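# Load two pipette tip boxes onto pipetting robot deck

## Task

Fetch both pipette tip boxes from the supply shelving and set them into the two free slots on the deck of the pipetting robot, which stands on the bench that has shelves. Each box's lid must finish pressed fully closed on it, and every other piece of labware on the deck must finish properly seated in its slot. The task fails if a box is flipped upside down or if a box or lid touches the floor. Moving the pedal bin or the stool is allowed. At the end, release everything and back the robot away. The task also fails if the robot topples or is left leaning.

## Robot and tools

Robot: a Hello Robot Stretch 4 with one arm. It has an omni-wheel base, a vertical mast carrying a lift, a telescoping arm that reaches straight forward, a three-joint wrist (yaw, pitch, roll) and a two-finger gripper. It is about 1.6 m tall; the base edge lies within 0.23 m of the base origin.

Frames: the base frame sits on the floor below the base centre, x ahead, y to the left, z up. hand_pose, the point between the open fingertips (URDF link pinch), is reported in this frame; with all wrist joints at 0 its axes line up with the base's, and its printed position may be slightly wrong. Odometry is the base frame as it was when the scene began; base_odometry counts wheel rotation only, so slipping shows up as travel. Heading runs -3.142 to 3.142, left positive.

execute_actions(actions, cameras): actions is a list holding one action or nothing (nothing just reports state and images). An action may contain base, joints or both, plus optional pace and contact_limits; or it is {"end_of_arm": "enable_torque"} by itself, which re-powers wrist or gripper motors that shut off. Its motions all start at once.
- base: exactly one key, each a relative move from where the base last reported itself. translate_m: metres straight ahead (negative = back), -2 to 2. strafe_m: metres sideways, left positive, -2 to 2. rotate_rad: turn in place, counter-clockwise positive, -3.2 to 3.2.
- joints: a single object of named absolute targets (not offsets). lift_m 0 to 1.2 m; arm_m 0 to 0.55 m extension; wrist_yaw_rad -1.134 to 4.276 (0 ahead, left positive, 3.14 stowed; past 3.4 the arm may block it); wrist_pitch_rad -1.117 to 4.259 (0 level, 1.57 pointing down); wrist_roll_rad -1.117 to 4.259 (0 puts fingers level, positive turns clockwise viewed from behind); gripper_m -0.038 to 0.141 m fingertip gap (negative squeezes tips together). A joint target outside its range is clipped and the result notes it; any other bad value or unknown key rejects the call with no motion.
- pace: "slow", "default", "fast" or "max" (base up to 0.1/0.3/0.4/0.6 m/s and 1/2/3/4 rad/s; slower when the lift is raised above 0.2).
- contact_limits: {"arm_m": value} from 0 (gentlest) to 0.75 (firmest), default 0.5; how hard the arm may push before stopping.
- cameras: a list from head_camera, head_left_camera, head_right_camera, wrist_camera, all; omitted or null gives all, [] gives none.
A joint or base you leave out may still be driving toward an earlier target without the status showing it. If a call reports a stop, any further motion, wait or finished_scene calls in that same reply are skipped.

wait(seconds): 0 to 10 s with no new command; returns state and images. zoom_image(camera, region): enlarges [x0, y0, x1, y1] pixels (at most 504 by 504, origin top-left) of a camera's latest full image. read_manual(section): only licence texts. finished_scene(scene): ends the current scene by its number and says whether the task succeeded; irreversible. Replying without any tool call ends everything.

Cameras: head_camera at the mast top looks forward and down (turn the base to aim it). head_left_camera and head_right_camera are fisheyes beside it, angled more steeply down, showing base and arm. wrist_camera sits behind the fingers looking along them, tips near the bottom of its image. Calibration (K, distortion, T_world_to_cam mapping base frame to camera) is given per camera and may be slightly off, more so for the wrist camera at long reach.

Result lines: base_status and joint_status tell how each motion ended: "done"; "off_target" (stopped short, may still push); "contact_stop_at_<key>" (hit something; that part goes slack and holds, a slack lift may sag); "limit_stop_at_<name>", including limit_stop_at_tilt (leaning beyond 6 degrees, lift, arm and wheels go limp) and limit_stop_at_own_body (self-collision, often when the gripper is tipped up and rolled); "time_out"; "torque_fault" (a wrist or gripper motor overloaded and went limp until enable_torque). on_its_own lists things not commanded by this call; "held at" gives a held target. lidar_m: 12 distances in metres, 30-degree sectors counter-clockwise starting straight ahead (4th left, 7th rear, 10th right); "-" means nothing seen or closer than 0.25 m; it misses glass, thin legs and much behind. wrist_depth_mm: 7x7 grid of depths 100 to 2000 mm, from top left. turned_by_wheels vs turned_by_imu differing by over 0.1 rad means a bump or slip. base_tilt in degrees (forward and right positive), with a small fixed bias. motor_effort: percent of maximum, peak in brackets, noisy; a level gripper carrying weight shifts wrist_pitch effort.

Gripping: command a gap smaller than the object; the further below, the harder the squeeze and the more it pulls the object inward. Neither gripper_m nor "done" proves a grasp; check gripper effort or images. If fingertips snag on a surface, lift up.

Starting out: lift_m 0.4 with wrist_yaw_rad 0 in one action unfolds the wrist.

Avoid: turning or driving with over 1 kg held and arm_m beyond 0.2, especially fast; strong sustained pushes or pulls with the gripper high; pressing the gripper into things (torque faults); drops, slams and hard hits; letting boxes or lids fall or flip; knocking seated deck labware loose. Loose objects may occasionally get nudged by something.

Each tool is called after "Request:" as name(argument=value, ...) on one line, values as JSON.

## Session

Request:
execute_actions(actions=[])

Scene clock: 0.00 s.
base_odometry: x=+0.000 y=+0.000 heading=+0.000 (m, m, rad; odometry frame)
turned_by_wheels: +0.000 (rad since the last result)
turned_by_imu: +0.000 (rad since the last result)
base_tilt: forward=+0.6 right=+0.1 (deg)
lidar_m: 1.43 1.71 1.70 2.19 1.41 1.42 1.65 1.80 1.79 1.41 1.21 1.21
base_status: not commanded
joint_positions: lift_m=+0.190 arm_m=+0.000 wrist_yaw_rad=+3.185 wrist_pitch_rad=+0.018 wrist_roll_rad=+0.018 gripper_m=+0.057
joint_status: not commanded
motor_effort: lift_m=+19 arm_m=-1 wrist_yaw_rad=+1 wrist_pitch_rad=-5 wrist_roll_rad=+2 gripper_m=-2 wheel_0=+0 wheel_1=+0 wheel_2=+1 (%)
hand_pose: x=-0.1209 y=+0.0748 z=+0.3630 quat_wxyz=(-0.022, -0.009, +0.009, +1.000) (m; base frame)
wrist_depth_mm: - - 142 - - 1808 1576 / - - 139 - - 1537 1366 / - 106 138 - - 1808 1537 / - 123 139 - - 1708 1499 / 198 - - - 1808 1808 1537 / 206 1430 202 1499 209 1397 1336 / 206 904 917 140 960 1008 1042
pictures: head_camera, head_left_camera, head_right_camera, wrist_camera
camera_calibration (this result's frames):
wrist_camera: T_world_to_cam=[[-0.0772601, 0.996124, 0.0420448, -0.0897535], [-0.0387641, 0.0391378, -0.998482, 0.424467], [-0.996257, -0.0787726, 0.0355901, 0.09908], [0, 0, 0, 1]] pos_world=[0.108229, 0.0805978, 0.42407]
Images, in order (width x height): head_camera 420x560, head_left_camera 420x672, head_right_camera 420x672, wrist_camera 616x392.

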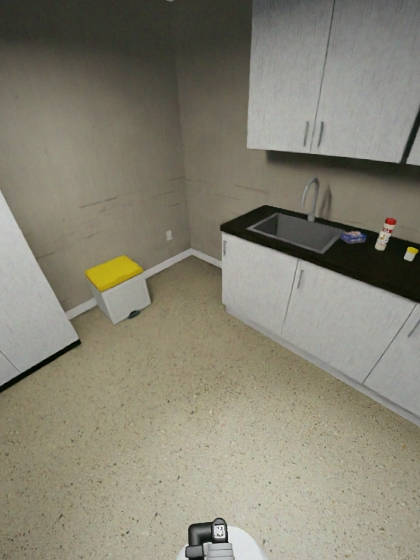

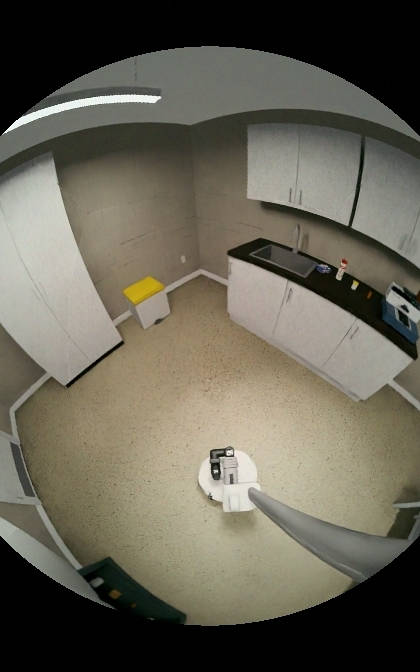

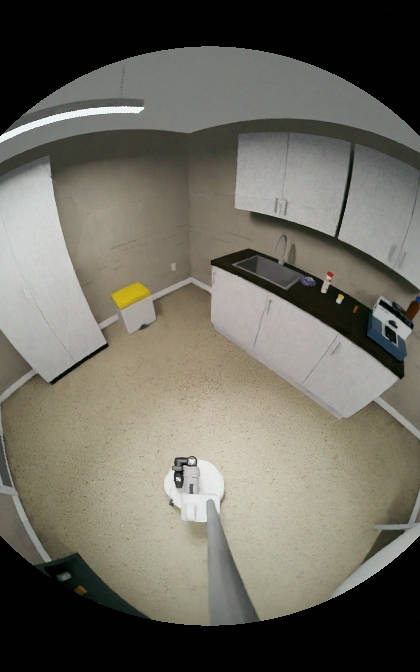

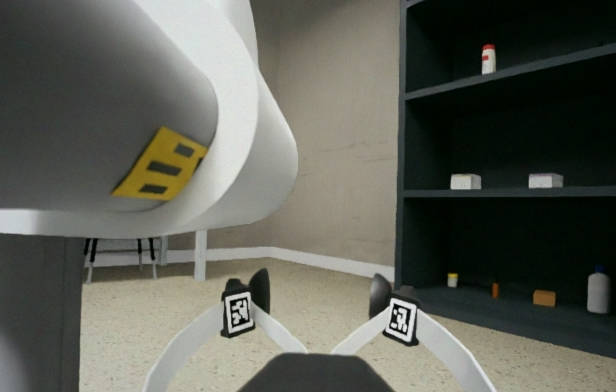

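Request:
execute_actions(actions=[{"base":{"rotate_rad":2.45},"joints":{"lift_m":0.5,"wrist_yaw_rad":0,"wrist_pitch_rad":0.35,"wrist_roll_rad":0,"gripper_m":0.141}}], cameras=[])

Request:
execute_actions(actions=[{"base":{"translate_m":0.7},"pace":"fast"}], cameras=["head_camera","wrist_camera"])

Scene clock: 3.27 s.
base_odometry: x=+0.000 y=+0.000 heading=+2.450 (m, m, rad; odometry frame)
turned_by_wheels: +2.450 (rad since the last result)
turned_by_imu: +2.477 (rad since the last result)
base_tilt: forward=+0.7 right=+0.2 (deg)
lidar_m: 1.39 1.51 1.84 1.82 2.38 1.25 1.24 1.33 1.79 1.71 1.86 1.92
base_status: done
joint_positions: lift_m=+0.500 arm_m=+0.000 wrist_yaw_rad=+0.000 wrist_pitch_rad=+0.352 wrist_roll_rad=+0.000 gripper_m=+0.141
joint_status: all done
motor_effort: lift_m=+24(25) arm_m=-1(1) wrist_yaw_rad=+0(6) wrist_pitch_rad=-5(8) wrist_roll_rad=+1(1) gripper_m=+0(2) wheel_0=-1(9) wheel_1=+0(8) wheel_2=-1(10) (%)
hand_pose: x=+0.4419 y=-0.0873 z=+0.5784 quat_wxyz=(+0.985, +0.000, +0.175, +0.000) (m; base frame)
wrist_depth_mm: 1661 1308 1499 1464 1430 1366 1336 / 1708 1430 1537 1537 1464 1464 1366 / 1808 1308 1576 1464 1576 1464 1430 / 1863 1576 1708 1661 1618 1576 1464 / 1430 1366 1366 1397 1576 1576 1499 / 1118 1078 215 1205 1205 208 1229 / 904 904 931 142 946 960 976
pictures: none
No camera images: the call's "cameras" was empty. Leave "cameras" out to get every camera's image.

Scene clock: 6.30 s.
base_odometry: x=-0.539 y=+0.446 heading=+2.450 (m, m, rad; odometry frame)
turned_by_wheels: +0.000 (rad since the last result)
turned_by_imu: +0.000 (rad since the last result)
base_tilt: forward=+0.8 right=+0.1 (deg)
lidar_m: 0.69 0.77 1.95 1.71 1.88 1.97 1.95 2.11 1.81 1.78 1.48 0.70
base_status: done
joint_positions: lift_m=+0.500 arm_m=+0.000 wrist_yaw_rad=+0.000 wrist_pitch_rad=+0.352 wrist_roll_rad=+0.000 gripper_m=+0.141
joint_status: not commanded
motor_effort: lift_m=+24(24) arm_m=-1(1) wrist_yaw_rad=+1(0) wrist_pitch_rad=-4(5) wrist_roll_rad=+0(1) gripper_m=+0(0) wheel_0=+2(6) wheel_1=+2(12) wheel_2=+1(15) (%)
hand_pose: x=+0.4419 y=-0.0874 z=+0.5784 quat_wxyz=(+0.985, +0.000, +0.175, +0.000) (m; base frame)
wrist_depth_mm: 878 891 866 831 750 798 778 / 904 931 904 866 842 842 809 / 683 960 904 904 878 878 842 / 585 554 569 591 668 917 866 / 946 1098 1025 1008 960 960 917 / 946 960 216 1008 517 208 946 / 809 809 842 142 917 946 960
pictures: head_camera, wrist_camera
camera_calibration (this result's frames):
wrist_camera: T_world_to_cam=[[0.0516921, -0.997654, 0.0448722, -0.126678], [-0.292237, -0.0580768, -0.954581, 0.745859], [0.954948, 0.0362309, -0.294554, -0.0219005], [0, 0, 0, 1]] pos_world=[0.24543, -0.0822702, 0.711216]
Images, in order (width x height): head_camera 420x560, wrist_camera 616x392.

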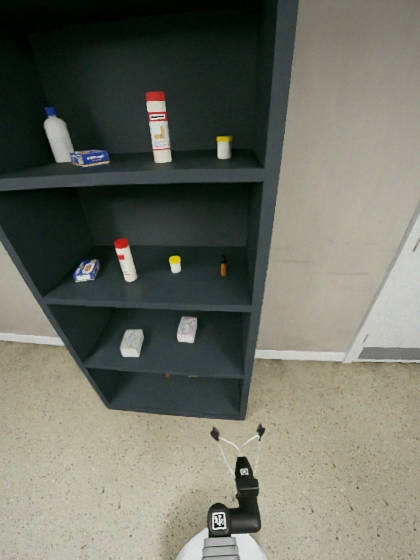

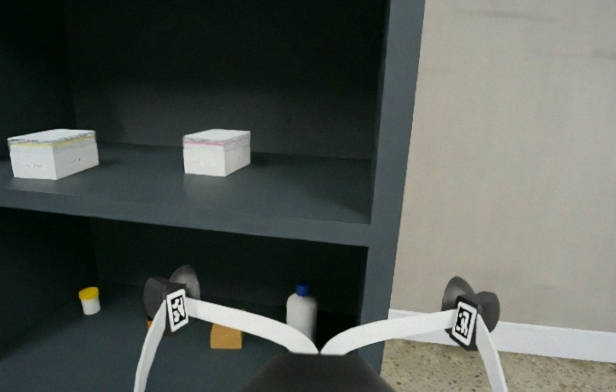

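Request:
execute_actions(actions=[{"base":{"strafe_m":0.23},"joints":{"arm_m":0.2}}], cameras=["head_camera","wrist_camera"])

Request:
zoom_image(camera="head_camera", region=[130, 300, 290, 400])

Scene clock: 9.17 s.
base_odometry: x=-0.686 y=+0.269 heading=+2.450 (m, m, rad; odometry frame)
turned_by_wheels: +0.000 (rad since the last result)
turned_by_imu: +0.001 (rad since the last result)
base_tilt: forward=+0.6 right=+0.1 (deg)
lidar_m: 0.71 0.79 1.50 1.47 1.63 1.93 1.92 2.08 2.02 2.03 1.57 0.74
base_status: done
joint_positions: lift_m=+0.500 arm_m=+0.199 wrist_yaw_rad=+0.000 wrist_pitch_rad=+0.352 wrist_roll_rad=+0.000 gripper_m=+0.141
joint_status: all done
motor_effort: lift_m=+24(24) arm_m=+5(5) wrist_yaw_rad=+0(2) wrist_pitch_rad=-4(6) wrist_roll_rad=+1(0) gripper_m=+0(1) wheel_0=-2(9) wheel_1=+1(12) wheel_2=+0(4) (%)
hand_pose: x=+0.6408 y=-0.0874 z=+0.5784 quat_wxyz=(+0.985, +0.000, +0.175, +0.000) (m; base frame)
wrist_depth_mm: 615 741 707 676 661 634 525 / 621 768 732 723 683 654 500 / 634 788 778 750 707 676 488 / 445 452 564 496 597 615 480 / 382 373 379 389 399 407 413 / 668 788 216 336 319 208 304 / 676 788 842 142 683 585 442
pictures: head_camera, wrist_camera
camera_calibration (this result's frames):
wrist_camera: T_world_to_cam=[[0.0517603, -0.997651, 0.0448747, -0.136987], [-0.292189, -0.0580974, -0.954594, 0.803982], [0.954959, 0.0362982, -0.294509, -0.211892], [0, 0, 0, 1]] pos_world=[0.444353, -0.0822649, 0.711219]
Images, in order (width x height): head_camera 420x560, wrist_camera 616x392.

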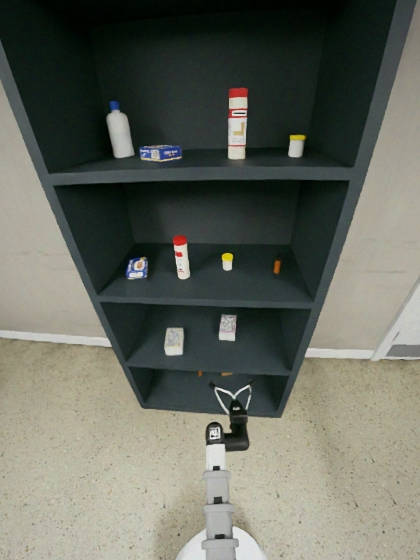

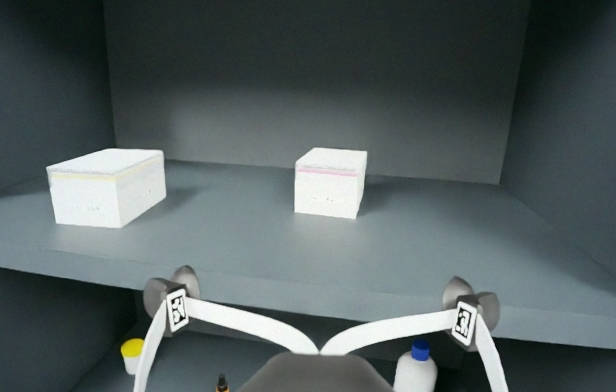

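Region (130, 300, 290, 400) of head_camera's 420x560 image, scaled by 3.150, with more detail than that image has; it fills the top 315 rows of this view, and the rest is white.

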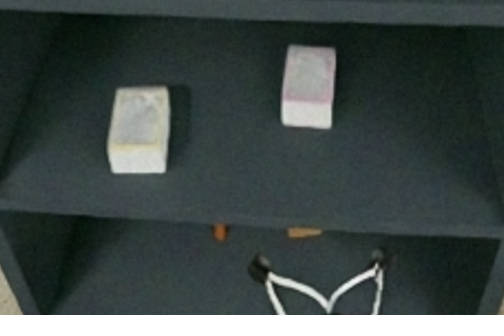

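Request:
execute_actions(actions=[{"base":{"rotate_rad":-0.15}}], cameras=[])

Request:
execute_actions(actions=[{"base":{"strafe_m":0.137},"joints":{"arm_m":0.43,"lift_m":0.49},"contact_limits":{"arm_m":0.2}}], cameras=["wrist_camera"])

Scene clock: 11.77 s.
base_odometry: x=-0.686 y=+0.269 heading=+2.301 (m, m, rad; odometry frame)
turned_by_wheels: -0.150 (rad since the last result)
turned_by_imu: -0.151 (rad since the last result)
base_tilt: forward=+0.7 right=+0.2 (deg)
lidar_m: 0.71 0.75 1.70 1.48 1.55 2.67 1.89 1.96 2.12 2.03 1.74 0.77
base_status: done
joint_positions: lift_m=+0.500 arm_m=+0.199 wrist_yaw_rad=+0.000 wrist_pitch_rad=+0.352 wrist_roll_rad=+0.000 gripper_m=+0.141
joint_status: not commanded
motor_effort: lift_m=+24(24) arm_m=+5(5) wrist_yaw_rad=+1(0) wrist_pitch_rad=-6(5) wrist_roll_rad=+0(1) gripper_m=+1(1) wheel_0=+1(6) wheel_1=+2(7) wheel_2=+3(8) (%)
hand_pose: x=+0.6408 y=-0.0875 z=+0.5784 quat_wxyz=(+0.985, +0.000, +0.175, +0.000) (m; base frame)
wrist_depth_mm: 691 683 676 676 676 421 294 / 715 715 707 715 699 418 293 / 741 750 732 741 723 413 298 / 477 544 504 580 591 410 310 / 362 373 382 392 399 377 330 / 820 343 216 340 336 208 891 / 768 809 809 142 661 364 904
pictures: none
No camera images: the call's "cameras" was empty. Leave "cameras" out to get every camera's image.

Scene clock: 13.57 s.
base_odometry: x=-0.788 y=+0.178 heading=+2.300 (m, m, rad; odometry frame)
turned_by_wheels: +0.000 (rad since the last result)
turned_by_imu: +0.001 (rad since the last result)
base_tilt: forward=+0.6 right=+0.2 (deg)
lidar_m: 0.71 0.73 1.69 1.33 1.40 2.70 1.89 1.96 2.26 2.15 1.74 0.77
base_status: done
joint_positions: lift_m=+0.490 arm_m=+0.429 wrist_yaw_rad=+0.000 wrist_pitch_rad=+0.352 wrist_roll_rad=+0.000 gripper_m=+0.141
joint_status: all done
motor_effort: lift_m=+14(22) arm_m=+5(4) wrist_yaw_rad=+1(2) wrist_pitch_rad=-5(6) wrist_roll_rad=+0(0) gripper_m=-1(1) wheel_0=-2(9) wheel_1=+0(8) wheel_2=+0(2) (%)
contact_limits: arm_m 0.2
hand_pose: x=+0.8708 y=-0.0874 z=+0.5692 quat_wxyz=(+0.985, +0.000, +0.175, +0.000) (m; base frame)
wrist_depth_mm: 473 473 473 469 469 466 466 / 496 496 496 492 492 488 469 / 517 517 517 512 512 512 469 / 500 517 530 368 521 530 466 / 332 349 359 274 351 382 389 / 258 250 216 277 279 208 285 / 211 213 218 142 223 223 236
pictures: wrist_camera
camera_calibration (this result's frames):
wrist_camera: T_world_to_cam=[[0.0517783, -0.99765, 0.0448746, -0.14849], [-0.292192, -0.0581027, -0.954593, 0.8624], [0.954957, 0.0363152, -0.294514, -0.434246], [0, 0, 0, 1]] pos_world=[0.674361, -0.0822636, 0.702013]
Images, in order (width x height): wrist_camera 616x392.

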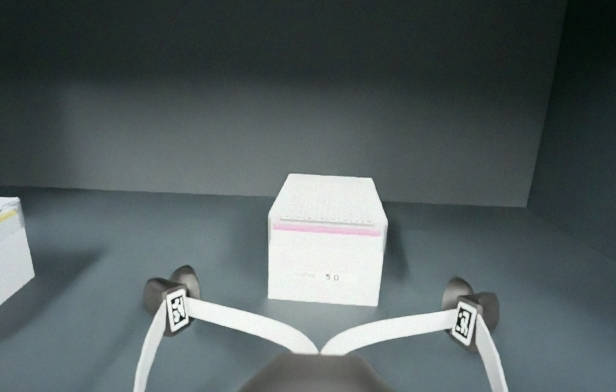

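Request:
execute_actions(actions=[{"joints":{"arm_m":0.522,"lift_m":0.484},"contact_limits":{"arm_m":0.15},"pace":"slow"}], cameras=["wrist_camera"])

Request:
execute_actions(actions=[{"joints":{"gripper_m":0.048}}], cameras=[])

Request:
execute_actions(actions=[{"joints":{"lift_m":0.52},"pace":"slow"}], cameras=["wrist_camera"])

Request:
execute_actions(actions=[{"joints":{"arm_m":0.0}}], cameras=[])

Request:
execute_actions(actions=[{"base":{"rotate_rad":1.63},"joints":{"lift_m":0.80},"pace":"slow"}], cameras=["head_camera","wrist_camera"])

Scene clock: 17.23 s.
base_odometry: x=-0.788 y=+0.178 heading=+2.300 (m, m, rad; odometry frame)
turned_by_wheels: +0.000 (rad since the last result)
turned_by_imu: +0.001 (rad since the last result)
base_tilt: forward=+0.6 right=+0.2 (deg)
lidar_m: 0.71 0.75 1.71 1.36 1.39 2.69 1.92 1.98 2.25 2.15 1.74 0.76
base_status: not commanded
joint_positions: lift_m=+0.484 arm_m=+0.521 wrist_yaw_rad=+0.000 wrist_pitch_rad=+0.352 wrist_roll_rad=+0.000 gripper_m=+0.141
joint_status: all done
motor_effort: lift_m=+14(13) arm_m=+5(4) wrist_yaw_rad=+1(1) wrist_pitch_rad=-5(5) wrist_roll_rad=+0(1) gripper_m=+0(0) wheel_0=-2(2) wheel_1=+0(0) wheel_2=+0(0) (%)
contact_limits: arm_m 0.15
hand_pose: x=+0.9628 y=-0.0874 z=+0.5632 quat_wxyz=(+0.985, +0.000, +0.175, +0.000) (m; base frame)
wrist_depth_mm: 389 389 389 387 384 384 387 / 410 407 407 404 407 402 402 / 430 427 427 424 421 421 418 / 439 445 439 439 445 439 433 / 332 338 345 208 319 368 375 / 249 241 195 183 181 208 276 / 204 204 200 142 191 214 220
pictures: wrist_camera
camera_calibration (this result's frames):
wrist_camera: T_world_to_cam=[[0.0517017, -0.997654, 0.0448744, -0.152932], [-0.292198, -0.0580802, -0.954593, 0.883582], [0.954959, 0.0362418, -0.294515, -0.52384], [0, 0, 0, 1]] pos_world=[0.766334, -0.0822693, 0.696045]
Images, in order (width x height): wrist_camera 616x392.

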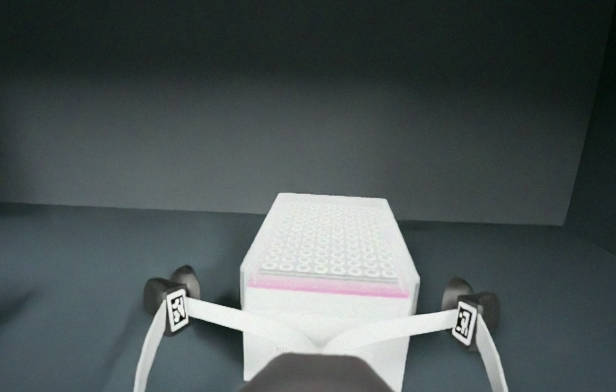

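Scene clock: 19.17 s.
base_odometry: x=-0.788 y=+0.178 heading=+2.300 (m, m, rad; odometry frame)
turned_by_wheels: +0.000 (rad since the last result)
turned_by_imu: +0.000 (rad since the last result)
base_tilt: forward=+0.7 right=+0.1 (deg)
lidar_m: 0.72 0.76 1.69 1.34 1.41 2.67 1.90 1.98 2.25 2.16 1.73 0.76
base_status: not commanded
joint_positions: lift_m=+0.484 arm_m=+0.521 wrist_yaw_rad=+0.000 wrist_pitch_rad=+0.353 wrist_roll_rad=+0.000 gripper_m=+0.048
joint_status: all done
motor_effort: lift_m=+14(14) arm_m=+5(5) wrist_yaw_rad=+1(1) wrist_pitch_rad=-7(8) wrist_roll_rad=+0(1) gripper_m=-13(16) wheel_0=-2(2) wheel_1=+0(0) wheel_2=+0(0) (%)
hand_pose: x=+0.9627 y=-0.0874 z=+0.5630 quat_wxyz=(+0.984, +0.000, +0.175, +0.000) (m; base frame)
wrist_depth_mm: 392 392 389 389 387 384 387 / 407 407 407 402 402 404 397 / 427 424 427 421 421 418 418 / 439 442 445 436 445 442 436 / 327 336 343 200 317 366 373 / 248 253 179 174 173 270 272 / 202 198 195 176 178 205 220
pictures: none
No camera images: the call's "cameras" was empty. Leave "cameras" out to get every camera's image.

Scene clock: 20.30 s.
base_odometry: x=-0.788 y=+0.178 heading=+2.300 (m, m, rad; odometry frame)
turned_by_wheels: +0.000 (rad since the last result)
turned_by_imu: +0.000 (rad since the last result)
base_tilt: forward=+0.6 right=+0.1 (deg)
lidar_m: 0.72 0.76 1.70 1.35 1.38 2.68 1.91 1.97 2.26 2.16 1.74 0.76
base_status: not commanded
joint_positions: lift_m=+0.520 arm_m=+0.521 wrist_yaw_rad=+0.000 wrist_pitch_rad=+0.353 wrist_roll_rad=+0.000 gripper_m=+0.048
joint_status: all done
motor_effort: lift_m=+25(25) arm_m=+5(5) wrist_yaw_rad=+1(1) wrist_pitch_rad=-9(8) wrist_roll_rad=+1(0) gripper_m=-14(13) wheel_0=-2(2) wheel_1=+0(0) wheel_2=+0(0) (%)
hand_pose: x=+0.9627 y=-0.0874 z=+0.5979 quat_wxyz=(+0.984, +0.000, +0.176, +0.000) (m; base frame)
wrist_depth_mm: 389 392 392 389 384 384 384 / 407 407 407 404 404 402 402 / 430 427 424 424 424 421 418 / 452 445 445 436 442 442 433 / 399 410 415 200 389 445 421 / 303 310 180 174 173 330 334 / 247 239 238 176 178 250 272
pictures: wrist_camera
camera_calibration (this result's frames):
wrist_camera: T_world_to_cam=[[0.0517535, -0.997654, 0.0448025, -0.154492], [-0.293531, -0.0580773, -0.954184, 0.917706], [0.954547, 0.0362314, -0.295849, -0.512304], [0, 0, 0, 1]] pos_world=[0.76639, -0.0822701, 0.731017]
Images, in order (width x height): wrist_camera 616x392.

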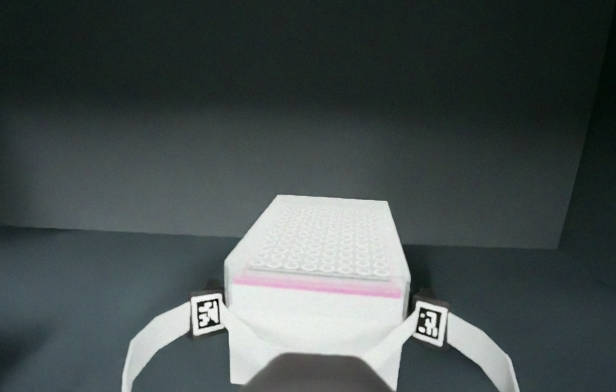

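Scene clock: 22.90 s.
base_odometry: x=-0.788 y=+0.178 heading=+2.300 (m, m, rad; odometry frame)
turned_by_wheels: +0.000 (rad since the last result)
turned_by_imu: +0.001 (rad since the last result)
base_tilt: forward=+0.6 right=+0.1 (deg)
lidar_m: 0.52 0.76 1.69 1.33 1.41 2.68 1.91 1.98 2.25 2.16 1.74 0.76
base_status: not commanded
joint_positions: lift_m=+0.520 arm_m=+0.001 wrist_yaw_rad=+0.000 wrist_pitch_rad=+0.354 wrist_roll_rad=+0.000 gripper_m=+0.048
joint_status: all done
motor_effort: lift_m=+25(25) arm_m=-5(7) wrist_yaw_rad=+1(0) wrist_pitch_rad=-9(9) wrist_roll_rad=+0(1) gripper_m=-13(14) wheel_0=-2(2) wheel_1=+0(0) wheel_2=+0(0) (%)
hand_pose: x=+0.4425 y=-0.0875 z=+0.5978 quat_wxyz=(+0.984, +0.000, +0.176, +0.000) (m; base frame)
wrist_depth_mm: 640 854 854 854 854 723 508 / 647 891 891 891 891 707 488 / 661 917 917 931 931 707 492 / 585 574 621 654 668 621 517 / 647 931 1008 202 521 597 1025 / 676 946 179 175 173 615 1098 / 676 809 798 175 177 580 1008
pictures: none
No camera images: the call's "cameras" was empty. Leave "cameras" out to get every camera's image.

Scene clock: 25.80 s.
base_odometry: x=-0.788 y=+0.178 heading=-2.354 (m, m, rad; odometry frame)
turned_by_wheels: +1.629 (rad since the last result)
turned_by_imu: +1.647 (rad since the last result)
base_tilt: forward=+0.7 right=+0.2 (deg)
lidar_m: 0.51 1.41 2.60 1.90 2.01 2.26 2.17 1.66 0.75 0.71 0.77 1.82
base_status: done
joint_positions: lift_m=+0.800 arm_m=+0.001 wrist_yaw_rad=+0.000 wrist_pitch_rad=+0.354 wrist_roll_rad=+0.000 gripper_m=+0.048
joint_status: all done
motor_effort: lift_m=+25(25) arm_m=-5(5) wrist_yaw_rad=+1(1) wrist_pitch_rad=-9(8) wrist_roll_rad=+1(0) gripper_m=-13(15) wheel_0=-3(3) wheel_1=-4(5) wheel_2=-4(9) (%)
hand_pose: x=+0.4425 y=-0.0874 z=+0.8779 quat_wxyz=(+0.984, +0.000, +0.176, +0.000) (m; base frame)
wrist_depth_mm: 1756 1499 1308 1255 1618 1618 1618 / 1863 1863 1756 1756 1708 1708 1661 / 1366 1205 1336 1308 1756 1756 1661 / - - - 1182 1863 1808 1756 / - - - 201 1863 1863 1756 / 1464 1576 179 174 173 1708 1618 / 1281 1255 1205 176 178 1281 1397
pictures: head_camera, wrist_camera
camera_calibration (this result's frames):
wrist_camera: T_world_to_cam=[[0.0517844, -0.997653, 0.0447872, -0.140108], [-0.293771, -0.0580809, -0.95411, 1.03217], [0.954472, 0.0362508, -0.296089, 0.0672834], [0, 0, 0, 1]] pos_world=[0.246256, -0.0822687, 1.011]
Images, in order (width x height): head_camera 420x560, wrist_camera 616x392.

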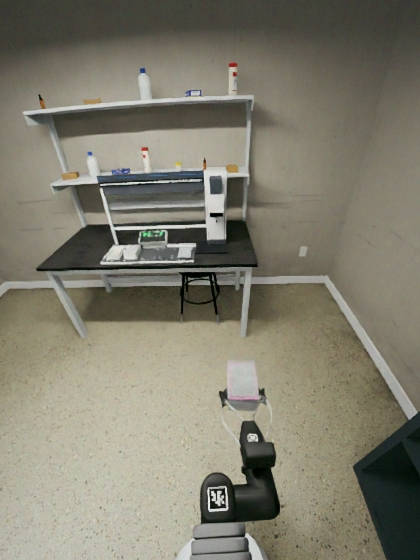

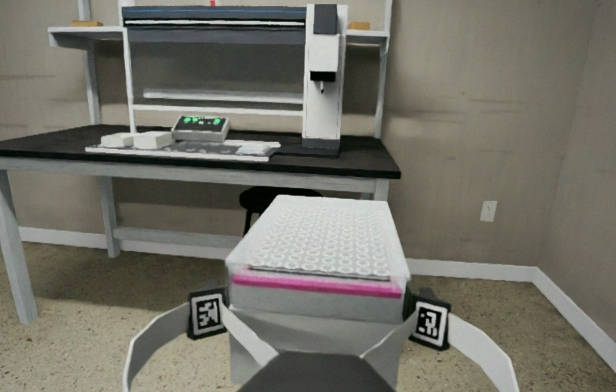

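Request:
execute_actions(actions=[{"base":{"strafe_m":0.45}}], cameras=[])

Request:
execute_actions(actions=[{"base":{"translate_m":0.80},"joints":{"lift_m":0.78}}], cameras=["head_camera","wrist_camera"])

Request:
zoom_image(camera="head_camera", region=[150, 310, 310, 420])

Scene clock: 29.87 s.
base_odometry: x=-0.469 y=-0.139 heading=-2.354 (m, m, rad; odometry frame)
turned_by_wheels: +0.000 (rad since the last result)
turned_by_imu: +0.003 (rad since the last result)
base_tilt: forward=+0.6 right=+0.1 (deg)
lidar_m: 0.52 1.44 2.11 1.45 1.55 2.29 2.15 2.22 1.21 1.17 1.23 1.40
base_status: done
joint_positions: lift_m=+0.800 arm_m=+0.001 wrist_yaw_rad=+0.000 wrist_pitch_rad=+0.354 wrist_roll_rad=+0.000 gripper_m=+0.048
joint_status: not commanded
motor_effort: lift_m=+25(25) arm_m=-5(5) wrist_yaw_rad=+1(1) wrist_pitch_rad=-10(8) wrist_roll_rad=+1(0) gripper_m=-13(13) wheel_0=+0(9) wheel_1=-1(11) wheel_2=+0(3) (%)
hand_pose: x=+0.4425 y=-0.0874 z=+0.8779 quat_wxyz=(+0.984, +0.000, +0.176, +0.000) (m; base frame)
wrist_depth_mm: 1808 1756 1708 1308 1255 1397 1576 / 1921 1863 1756 1708 1756 1661 1661 / - 1808 1464 1308 1366 1756 1756 / - - - 1205 1336 1138 1863 / - - - 201 1576 1921 1921 / 1576 1499 179 174 173 1618 1708 / 1281 1255 1255 176 178 1281 1366
pictures: none
No camera images: the call's "cameras" was empty. Leave "cameras" out to get every camera's image.

Scene clock: 34.03 s.
base_odometry: x=-1.033 y=-0.706 heading=-2.354 (m, m, rad; odometry frame)
turned_by_wheels: +0.000 (rad since the last result)
turned_by_imu: +0.000 (rad since the last result)
base_tilt: forward=+0.6 right=+0.1 (deg)
lidar_m: 0.52 0.60 0.89 1.74 1.52 2.15 2.97 1.69 1.26 1.60 0.77 0.58
base_status: done
joint_positions: lift_m=+0.780 arm_m=+0.001 wrist_yaw_rad=+0.000 wrist_pitch_rad=+0.354 wrist_roll_rad=+0.000 gripper_m=+0.048
joint_status: all done
motor_effort: lift_m=+15(24) arm_m=-5(5) wrist_yaw_rad=+1(0) wrist_pitch_rad=-10(10) wrist_roll_rad=+0(1) gripper_m=-14(14) wheel_0=+0(6) wheel_1=+2(5) wheel_2=+0(14) (%)
hand_pose: x=+0.4425 y=-0.0874 z=+0.8587 quat_wxyz=(+0.984, +0.000, +0.176, +0.000) (m; base frame)
wrist_depth_mm: 1060 1042 1008 991 991 976 931 / 1098 1078 1060 1060 1025 991 564 / 1160 1138 1118 1060 1078 1042 554 / 683 699 609 585 768 809 580 / 445 452 445 200 424 500 504 / 452 397 179 174 173 387 382 / 1255 1229 1205 176 178 362 404
pictures: head_camera, wrist_camera
camera_calibration (this result's frames):
wrist_camera: T_world_to_cam=[[0.0517622, -0.997655, 0.044789, -0.139246], [-0.293741, -0.0580749, -0.954119, 1.01388], [0.954483, 0.036231, -0.296058, 0.0616079], [0, 0, 0, 1]] pos_world=[0.246222, -0.0822703, 0.991838]
Images, in order (width x height): head_camera 420x560, wrist_camera 616x392.

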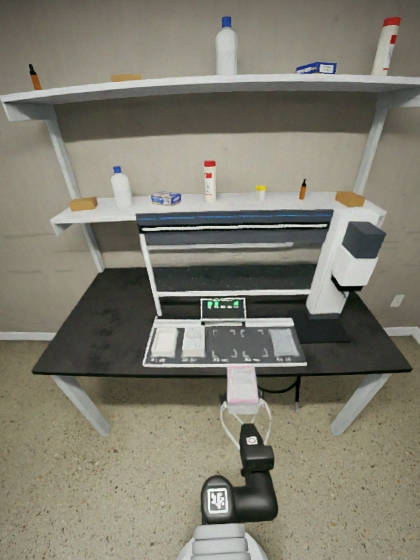

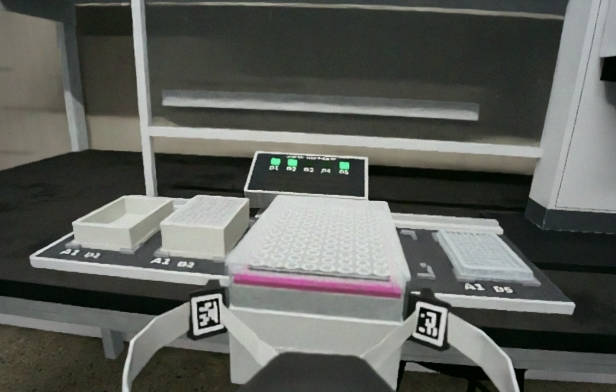

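Region (150, 310, 310, 420) of head_camera's 420x560 image, scaled by 3.150, with more detail than that image has; it fills the top 346 rows of this view, and the rest is white.

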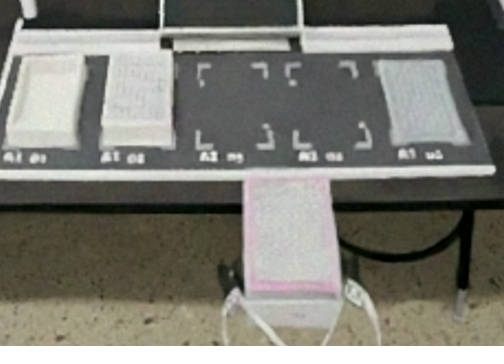

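Request:
execute_actions(actions=[{"base":{"strafe_m":0.032},"joints":{"arm_m":0.26,"lift_m":0.76}}], cameras=["head_camera","wrist_camera"])

Request:
zoom_image(camera="head_camera", region=[185, 300, 285, 375])

Scene clock: 36.80 s.
base_odometry: x=-1.010 y=-0.729 heading=-2.354 (m, m, rad; odometry frame)
turned_by_wheels: +0.000 (rad since the last result)
turned_by_imu: +0.001 (rad since the last result)
base_tilt: forward=+0.6 right=+0.2 (deg)
lidar_m: 0.56 0.61 0.88 1.74 1.49 2.07 2.97 1.72 1.29 1.60 0.77 0.58
base_status: done
joint_positions: lift_m=+0.760 arm_m=+0.259 wrist_yaw_rad=+0.000 wrist_pitch_rad=+0.353 wrist_roll_rad=+0.000 gripper_m=+0.048
joint_status: all done
motor_effort: lift_m=+15(14) arm_m=+5(7) wrist_yaw_rad=+1(2) wrist_pitch_rad=-8(9) wrist_roll_rad=+1(0) gripper_m=-14(13) wheel_0=+0(9) wheel_1=-1(10) wheel_2=+0(1) (%)
hand_pose: x=+0.7007 y=-0.0874 z=+0.8388 quat_wxyz=(+0.984, +0.000, +0.176, +0.000) (m; base frame)
wrist_depth_mm: 820 809 788 768 759 750 732 / 831 842 809 809 778 768 759 / 866 878 866 842 809 798 788 / 569 647 603 379 379 732 676 / 373 413 353 200 322 477 480 / 270 243 180 174 173 325 322 / 199 191 229 175 178 252 274
pictures: head_camera, wrist_camera
camera_calibration (this result's frames):
wrist_camera: T_world_to_cam=[[0.0518153, -0.997651, 0.0447967, -0.151746], [-0.293594, -0.0580924, -0.954164, 1.07064], [0.954525, 0.0362883, -0.295914, -0.190898], [0, 0, 0, 1]] pos_world=[0.504412, -0.0822658, 0.971873]
Images, in order (width x height): head_camera 420x560, wrist_camera 616x392.

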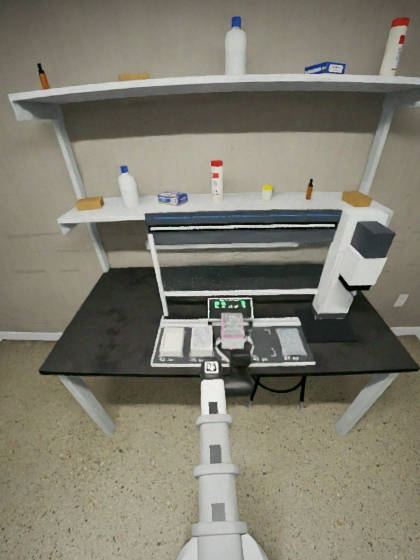

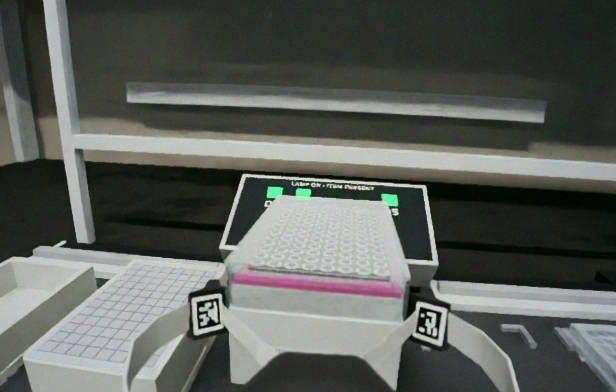

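Region (185, 300, 285, 375) of head_camera's 420x560 image, scaled by 5.040, with more detail than that image has; it fills the top 378 rows of this view, and the rest is white.

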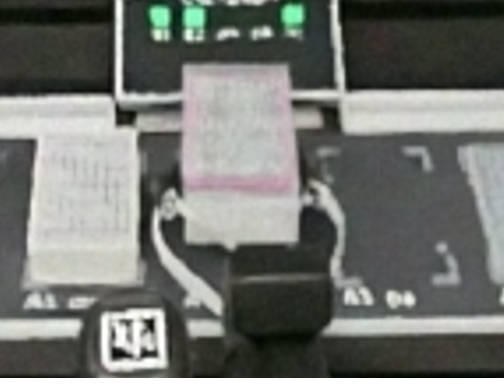

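Request:
execute_actions(actions=[{"joints":{"arm_m":0.248,"lift_m":0.736},"pace":"slow"}], cameras=["head_camera","wrist_camera"])

Request:
zoom_image(camera="head_camera", region=[185, 300, 285, 375])

Scene clock: 38.97 s.
base_odometry: x=-1.010 y=-0.729 heading=-2.354 (m, m, rad; odometry frame)
turned_by_wheels: +0.000 (rad since the last result)
turned_by_imu: +0.000 (rad since the last result)
base_tilt: forward=+0.6 right=+0.1 (deg)
lidar_m: 0.56 0.60 0.88 1.72 1.51 2.11 2.98 1.68 1.29 1.60 0.77 0.59
base_status: not commanded
joint_positions: lift_m=+0.736 arm_m=+0.249 wrist_yaw_rad=+0.000 wrist_pitch_rad=+0.353 wrist_roll_rad=+0.000 gripper_m=+0.048
joint_status: all done
motor_effort: lift_m=+15(15) arm_m=-5(5) wrist_yaw_rad=+0(0) wrist_pitch_rad=-10(8) wrist_roll_rad=+0(1) gripper_m=-15(15) wheel_0=+0(0) wheel_1=-1(1) wheel_2=+0(0) (%)
hand_pose: x=+0.6905 y=-0.0874 z=+0.8148 quat_wxyz=(+0.984, +0.000, +0.176, +0.000) (m; base frame)
wrist_depth_mm: 820 809 809 788 759 750 750 / 854 866 820 798 798 768 759 / 842 809 854 842 389 809 798 / 525 564 530 357 357 640 668 / 317 273 294 200 327 421 427 / 211 205 179 174 173 289 293 / 202 196 206 176 178 221 240
pictures: head_camera, wrist_camera
camera_calibration (this result's frames):
wrist_camera: T_world_to_cam=[[0.051817, -0.997651, 0.044795, -0.150141], [-0.293625, -0.0580925, -0.954154, 1.04475], [0.954515, 0.0362885, -0.295946, -0.188209], [0, 0, 0, 1]] pos_world=[0.494194, -0.0822658, 0.947881]
Images, in order (width x height): head_camera 420x560, wrist_camera 616x392.

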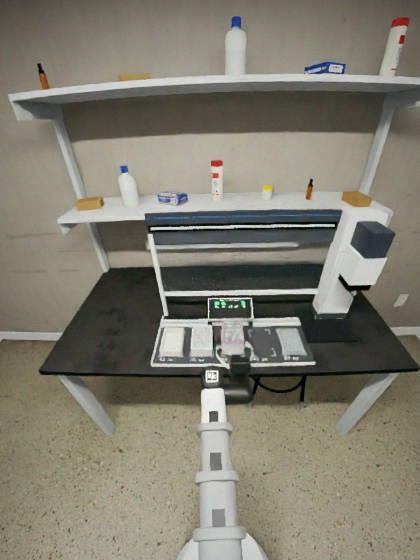

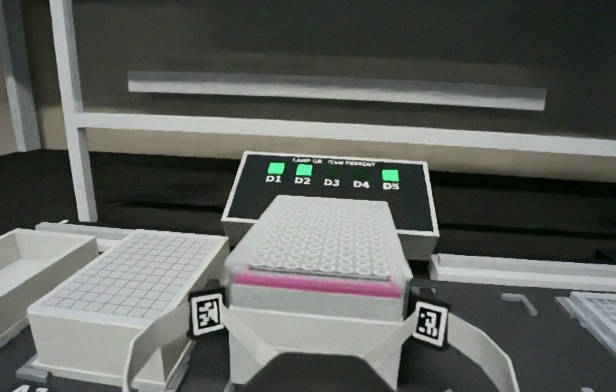

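Region (185, 300, 285, 375) of head_camera's 420x560 image, scaled by 5.040, with more detail than that image has; it fills the top 378 rows of this view, and the rest is white.

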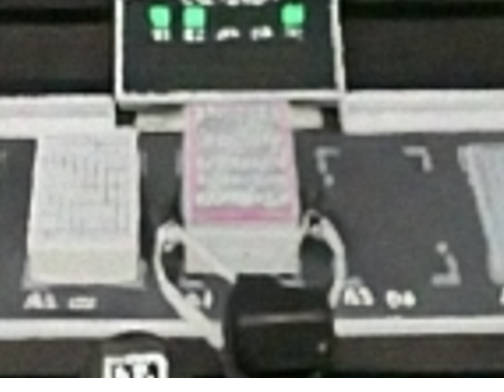

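Request:
execute_actions(actions=[{"joints":{"lift_m":0.722},"pace":"slow"}], cameras=["head_camera","wrist_camera"])

Request:
zoom_image(camera="head_camera", region=[185, 300, 285, 375])

Scene clock: 40.60 s.
base_odometry: x=-1.010 y=-0.729 heading=-2.354 (m, m, rad; odometry frame)
turned_by_wheels: +0.000 (rad since the last result)
turned_by_imu: +0.000 (rad since the last result)
base_tilt: forward=+0.7 right=+0.1 (deg)
lidar_m: 0.56 0.61 0.89 1.74 1.51 2.08 2.95 1.69 1.30 1.57 0.78 0.57
base_status: not commanded
joint_positions: lift_m=+0.723 arm_m=+0.249 wrist_yaw_rad=+0.000 wrist_pitch_rad=+0.350 wrist_roll_rad=+0.000 gripper_m=+0.048
joint_status: all done
motor_effort: lift_m=+13(13) arm_m=-5(5) wrist_yaw_rad=+0(0) wrist_pitch_rad=+1(10) wrist_roll_rad=+2(0) gripper_m=-13(15) wheel_0=+0(0) wheel_1=-1(1) wheel_2=+0(0) (%)
hand_pose: x=+0.6908 y=-0.0874 z=+0.8019 quat_wxyz=(+0.985, +0.000, +0.174, +0.000) (m; base frame)
wrist_depth_mm: 820 820 798 788 768 750 741 / 866 831 820 809 788 768 778 / 831 866 866 392 387 820 788 / 496 535 466 345 345 621 634 / 291 248 283 200 320 338 377 / 193 190 180 175 173 274 274 / 197 193 197 176 180 206 220
pictures: head_camera, wrist_camera
camera_calibration (this result's frames):
wrist_camera: T_world_to_cam=[[0.0518098, -0.997624, 0.0454066, -0.150063], [-0.290173, -0.0585445, -0.955182, 1.03094], [0.955571, 0.036312, -0.292516, -0.195835], [0, 0, 0, 1]] pos_world=[0.494059, -0.08224, 0.93426]
Images, in order (width x height): head_camera 420x560, wrist_camera 616x392.

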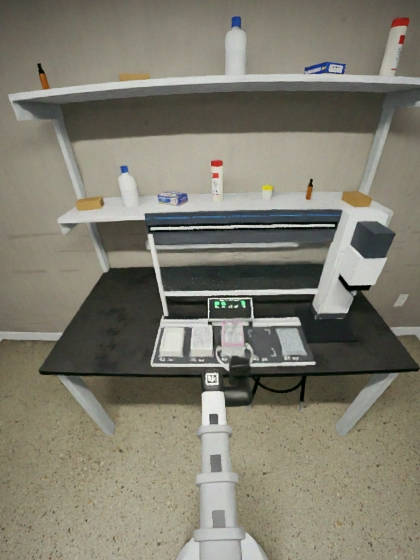

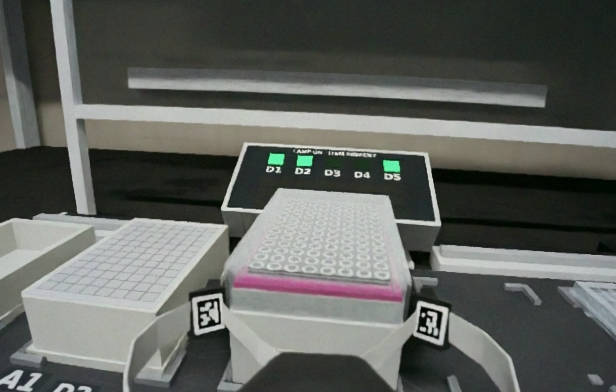

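Region (185, 300, 285, 375) of head_camera's 420x560 image, scaled by 5.040, with more detail than that image has; it fills the top 378 rows of this view, and the rest is white.

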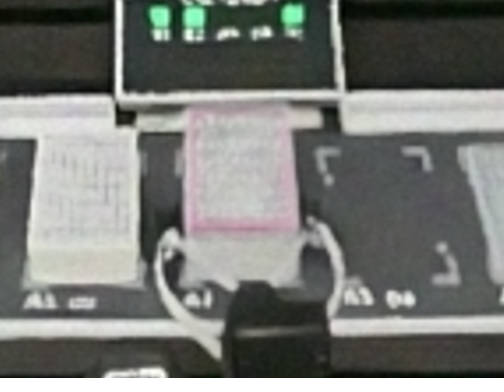

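Request:
execute_actions(actions=[{"joints":{"lift_m":0.733},"pace":"slow"}], cameras=[])

Request:
execute_actions(actions=[{"base":{"strafe_m":-0.005},"joints":{"wrist_yaw_rad":0.03,"arm_m":0.245,"wrist_pitch_rad":0.37,"lift_m":0.738},"pace":"slow"}], cameras=["head_camera","wrist_camera"])

Request:
zoom_image(camera="head_camera", region=[185, 300, 285, 375])

Scene clock: 42.53 s.
base_odometry: x=-1.010 y=-0.729 heading=-2.354 (m, m, rad; odometry frame)
turned_by_wheels: +0.000 (rad since the last result)
turned_by_imu: +0.000 (rad since the last result)
base_tilt: forward=+0.7 right=+0.2 (deg)
lidar_m: 0.57 0.60 0.89 1.70 1.49 2.09 2.97 1.71 1.28 1.60 0.76 0.59
base_status: not commanded
joint_positions: lift_m=+0.733 arm_m=+0.249 wrist_yaw_rad=+0.000 wrist_pitch_rad=+0.353 wrist_roll_rad=+0.000 gripper_m=+0.048
joint_status: all done
motor_effort: lift_m=+25(25) arm_m=-5(5) wrist_yaw_rad=+0(1) wrist_pitch_rad=-9(8) wrist_roll_rad=+2(1) gripper_m=-15(13) wheel_0=+0(0) wheel_1=-1(1) wheel_2=+0(0) (%)
hand_pose: x=+0.6905 y=-0.0874 z=+0.8109 quat_wxyz=(+0.984, +0.000, +0.176, +0.000) (m; base frame)
wrist_depth_mm: 809 820 809 788 768 759 741 / 866 866 820 809 788 768 768 / 831 878 788 399 820 809 788 / 512 554 477 353 353 634 647 / 310 264 287 200 325 384 421 / 204 200 179 174 173 285 283 / 202 196 204 176 178 216 236
pictures: none
No camera images: the call's "cameras" was empty. Leave "cameras" out to get every camera's image.

Scene clock: 43.23 s.
base_odometry: x=-1.014 y=-0.726 heading=-2.354 (m, m, rad; odometry frame)
turned_by_wheels: +0.000 (rad since the last result)
turned_by_imu: +0.000 (rad since the last result)
base_tilt: forward=+0.6 right=+0.1 (deg)
lidar_m: 0.59 0.60 0.88 1.73 1.51 2.10 2.95 1.70 1.28 1.60 0.75 0.58
base_status: done
joint_positions: lift_m=+0.738 arm_m=+0.246 wrist_yaw_rad=+0.030 wrist_pitch_rad=+0.373 wrist_roll_rad=+0.000 gripper_m=+0.048
joint_status: all done
motor_effort: lift_m=+25(26) arm_m=-5(5) wrist_yaw_rad=+1(6) wrist_pitch_rad=-9(6) wrist_roll_rad=+2(1) gripper_m=-15(14) wheel_0=+3(6) wheel_1=-2(5) wheel_2=+0(2) (%)
hand_pose: x=+0.6879 y=-0.0794 z=+0.8105 quat_wxyz=(+0.983, -0.003, +0.186, +0.015) (m; base frame)
wrist_depth_mm: 809 831 798 778 759 750 723 / 854 866 820 820 778 759 741 / 820 820 842 392 392 809 778 / 517 496 500 351 347 603 621 / 312 260 282 201 324 345 407 / 211 200 179 174 173 282 283 / 208 202 202 175 178 216 235
pictures: head_camera, wrist_camera
camera_calibration (this result's frames):
wrist_camera: T_world_to_cam=[[0.082385, -0.99562, 0.0441876, -0.162218], [-0.310602, -0.0677809, -0.94812, 1.04646], [0.946963, 0.0643862, -0.314826, -0.164575], [0, 0, 0, 1]] pos_world=[0.494245, -0.0799811, 0.94753]
Images, in order (width x height): head_camera 420x560, wrist_camera 616x392.

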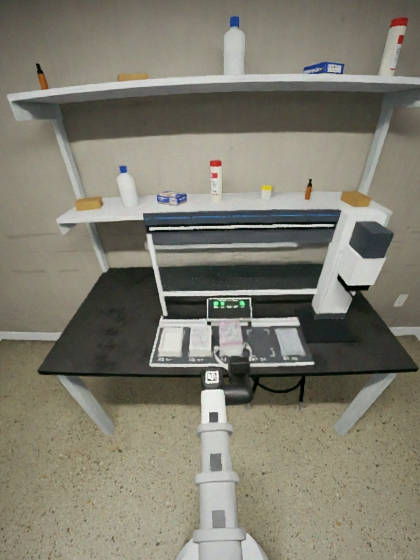

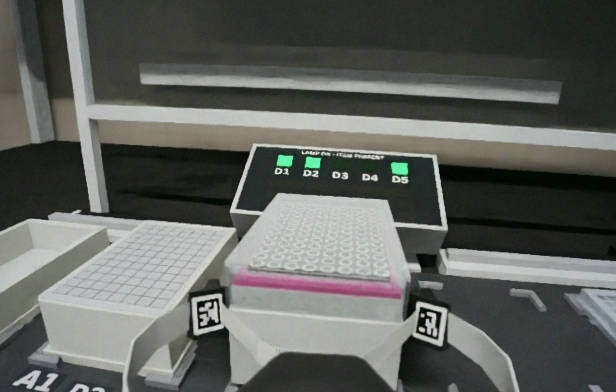

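Region (185, 300, 285, 375) of head_camera's 420x560 image, scaled by 5.040, with more detail than that image has; it fills the top 378 rows of this view, and the rest is white.

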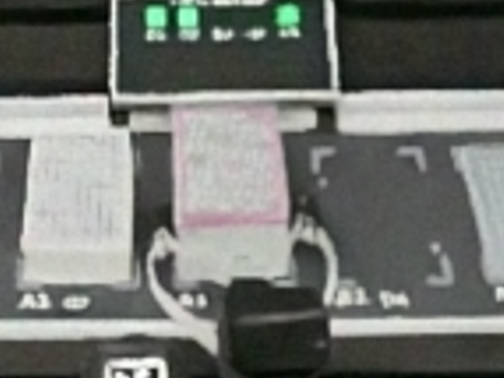

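Request:
execute_actions(actions=[{"joints":{"arm_m":0.250},"pace":"slow"}], cameras=[])

Request:
execute_actions(actions=[{"joints":{"lift_m":0.727},"pace":"slow"}], cameras=["head_camera","wrist_camera"])

Request:
zoom_image(camera="head_camera", region=[185, 300, 285, 375])

Scene clock: 44.90 s.
base_odometry: x=-1.014 y=-0.726 heading=-2.354 (m, m, rad; odometry frame)
turned_by_wheels: +0.000 (rad since the last result)
turned_by_imu: +0.000 (rad since the last result)
base_tilt: forward=+0.7 right=+0.2 (deg)
lidar_m: 0.57 0.61 0.86 1.73 1.50 2.09 2.97 1.69 1.29 1.59 0.78 0.58
base_status: not commanded
joint_positions: lift_m=+0.738 arm_m=+0.249 wrist_yaw_rad=+0.030 wrist_pitch_rad=+0.373 wrist_roll_rad=+0.000 gripper_m=+0.048
joint_status: all done
motor_effort: lift_m=+25(25) arm_m=+5(5) wrist_yaw_rad=+2(2) wrist_pitch_rad=-8(8) wrist_roll_rad=+1(1) gripper_m=-14(13) wheel_0=+3(3) wheel_1=-2(2) wheel_2=+0(0) (%)
hand_pose: x=+0.6911 y=-0.0794 z=+0.8105 quat_wxyz=(+0.983, -0.003, +0.186, +0.015) (m; base frame)
wrist_depth_mm: 798 831 809 778 759 750 723 / 878 866 831 809 778 750 750 / 820 809 842 389 809 809 788 / 517 525 500 349 345 597 621 / 312 262 281 200 319 362 407 / 206 200 179 175 173 281 283 / 204 200 202 176 178 216 236
pictures: none
No camera images: the call's "cameras" was empty. Leave "cameras" out to get every camera's image.

Scene clock: 45.67 s.
base_odometry: x=-1.014 y=-0.726 heading=-2.354 (m, m, rad; odometry frame)
turned_by_wheels: +0.000 (rad since the last result)
turned_by_imu: +0.000 (rad since the last result)
base_tilt: forward=+0.6 right=+0.2 (deg)
lidar_m: 0.58 0.59 0.87 1.72 1.49 2.09 2.96 1.70 1.30 1.57 0.77 0.59
base_status: not commanded
joint_positions: lift_m=+0.727 arm_m=+0.249 wrist_yaw_rad=+0.029 wrist_pitch_rad=+0.372 wrist_roll_rad=+0.000 gripper_m=+0.048
joint_status: all done
motor_effort: lift_m=+14(25) arm_m=+5(5) wrist_yaw_rad=+3(3) wrist_pitch_rad=-5(9) wrist_roll_rad=+2(2) gripper_m=-13(13) wheel_0=+3(3) wheel_1=-2(2) wheel_2=+0(0) (%)
hand_pose: x=+0.6913 y=-0.0795 z=+0.8009 quat_wxyz=(+0.983, -0.003, +0.185, +0.014) (m; base frame)
wrist_depth_mm: 809 831 798 788 759 732 723 / 878 854 778 798 768 759 732 / 809 891 831 384 377 798 798 / 492 504 477 340 336 574 591 / 274 242 273 200 310 330 330 / 200 193 180 175 176 266 267 / 200 195 193 176 179 204 216
pictures: head_camera, wrist_camera
camera_calibration (this result's frames):
wrist_camera: T_world_to_cam=[[0.0818236, -0.995663, 0.0442769, -0.161882], [-0.30902, -0.0675816, -0.948651, 1.03771], [0.947529, 0.0639396, -0.31321, -0.172494], [0, 0, 0, 1]] pos_world=[0.497362, -0.0800205, 0.937567]
Images, in order (width x height): head_camera 420x560, wrist_camera 616x392.

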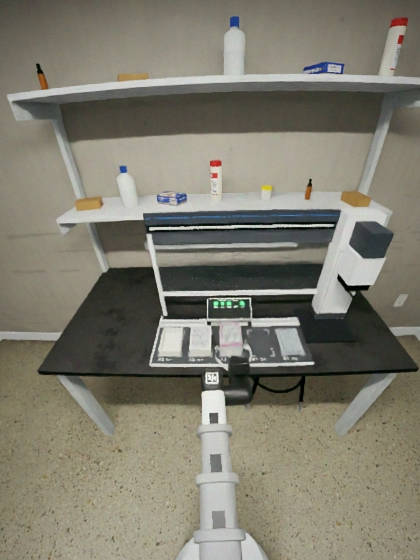

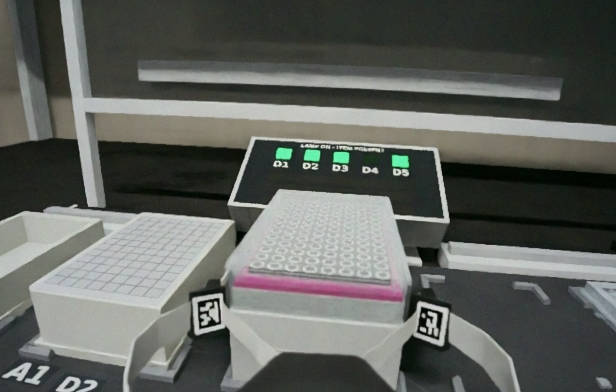

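Region (185, 300, 285, 375) of head_camera's 420x560 image, scaled by 5.040, with more detail than that image has; it fills the top 378 rows of this view, and the rest is white.

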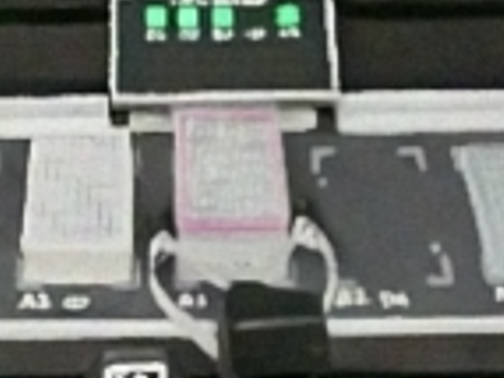

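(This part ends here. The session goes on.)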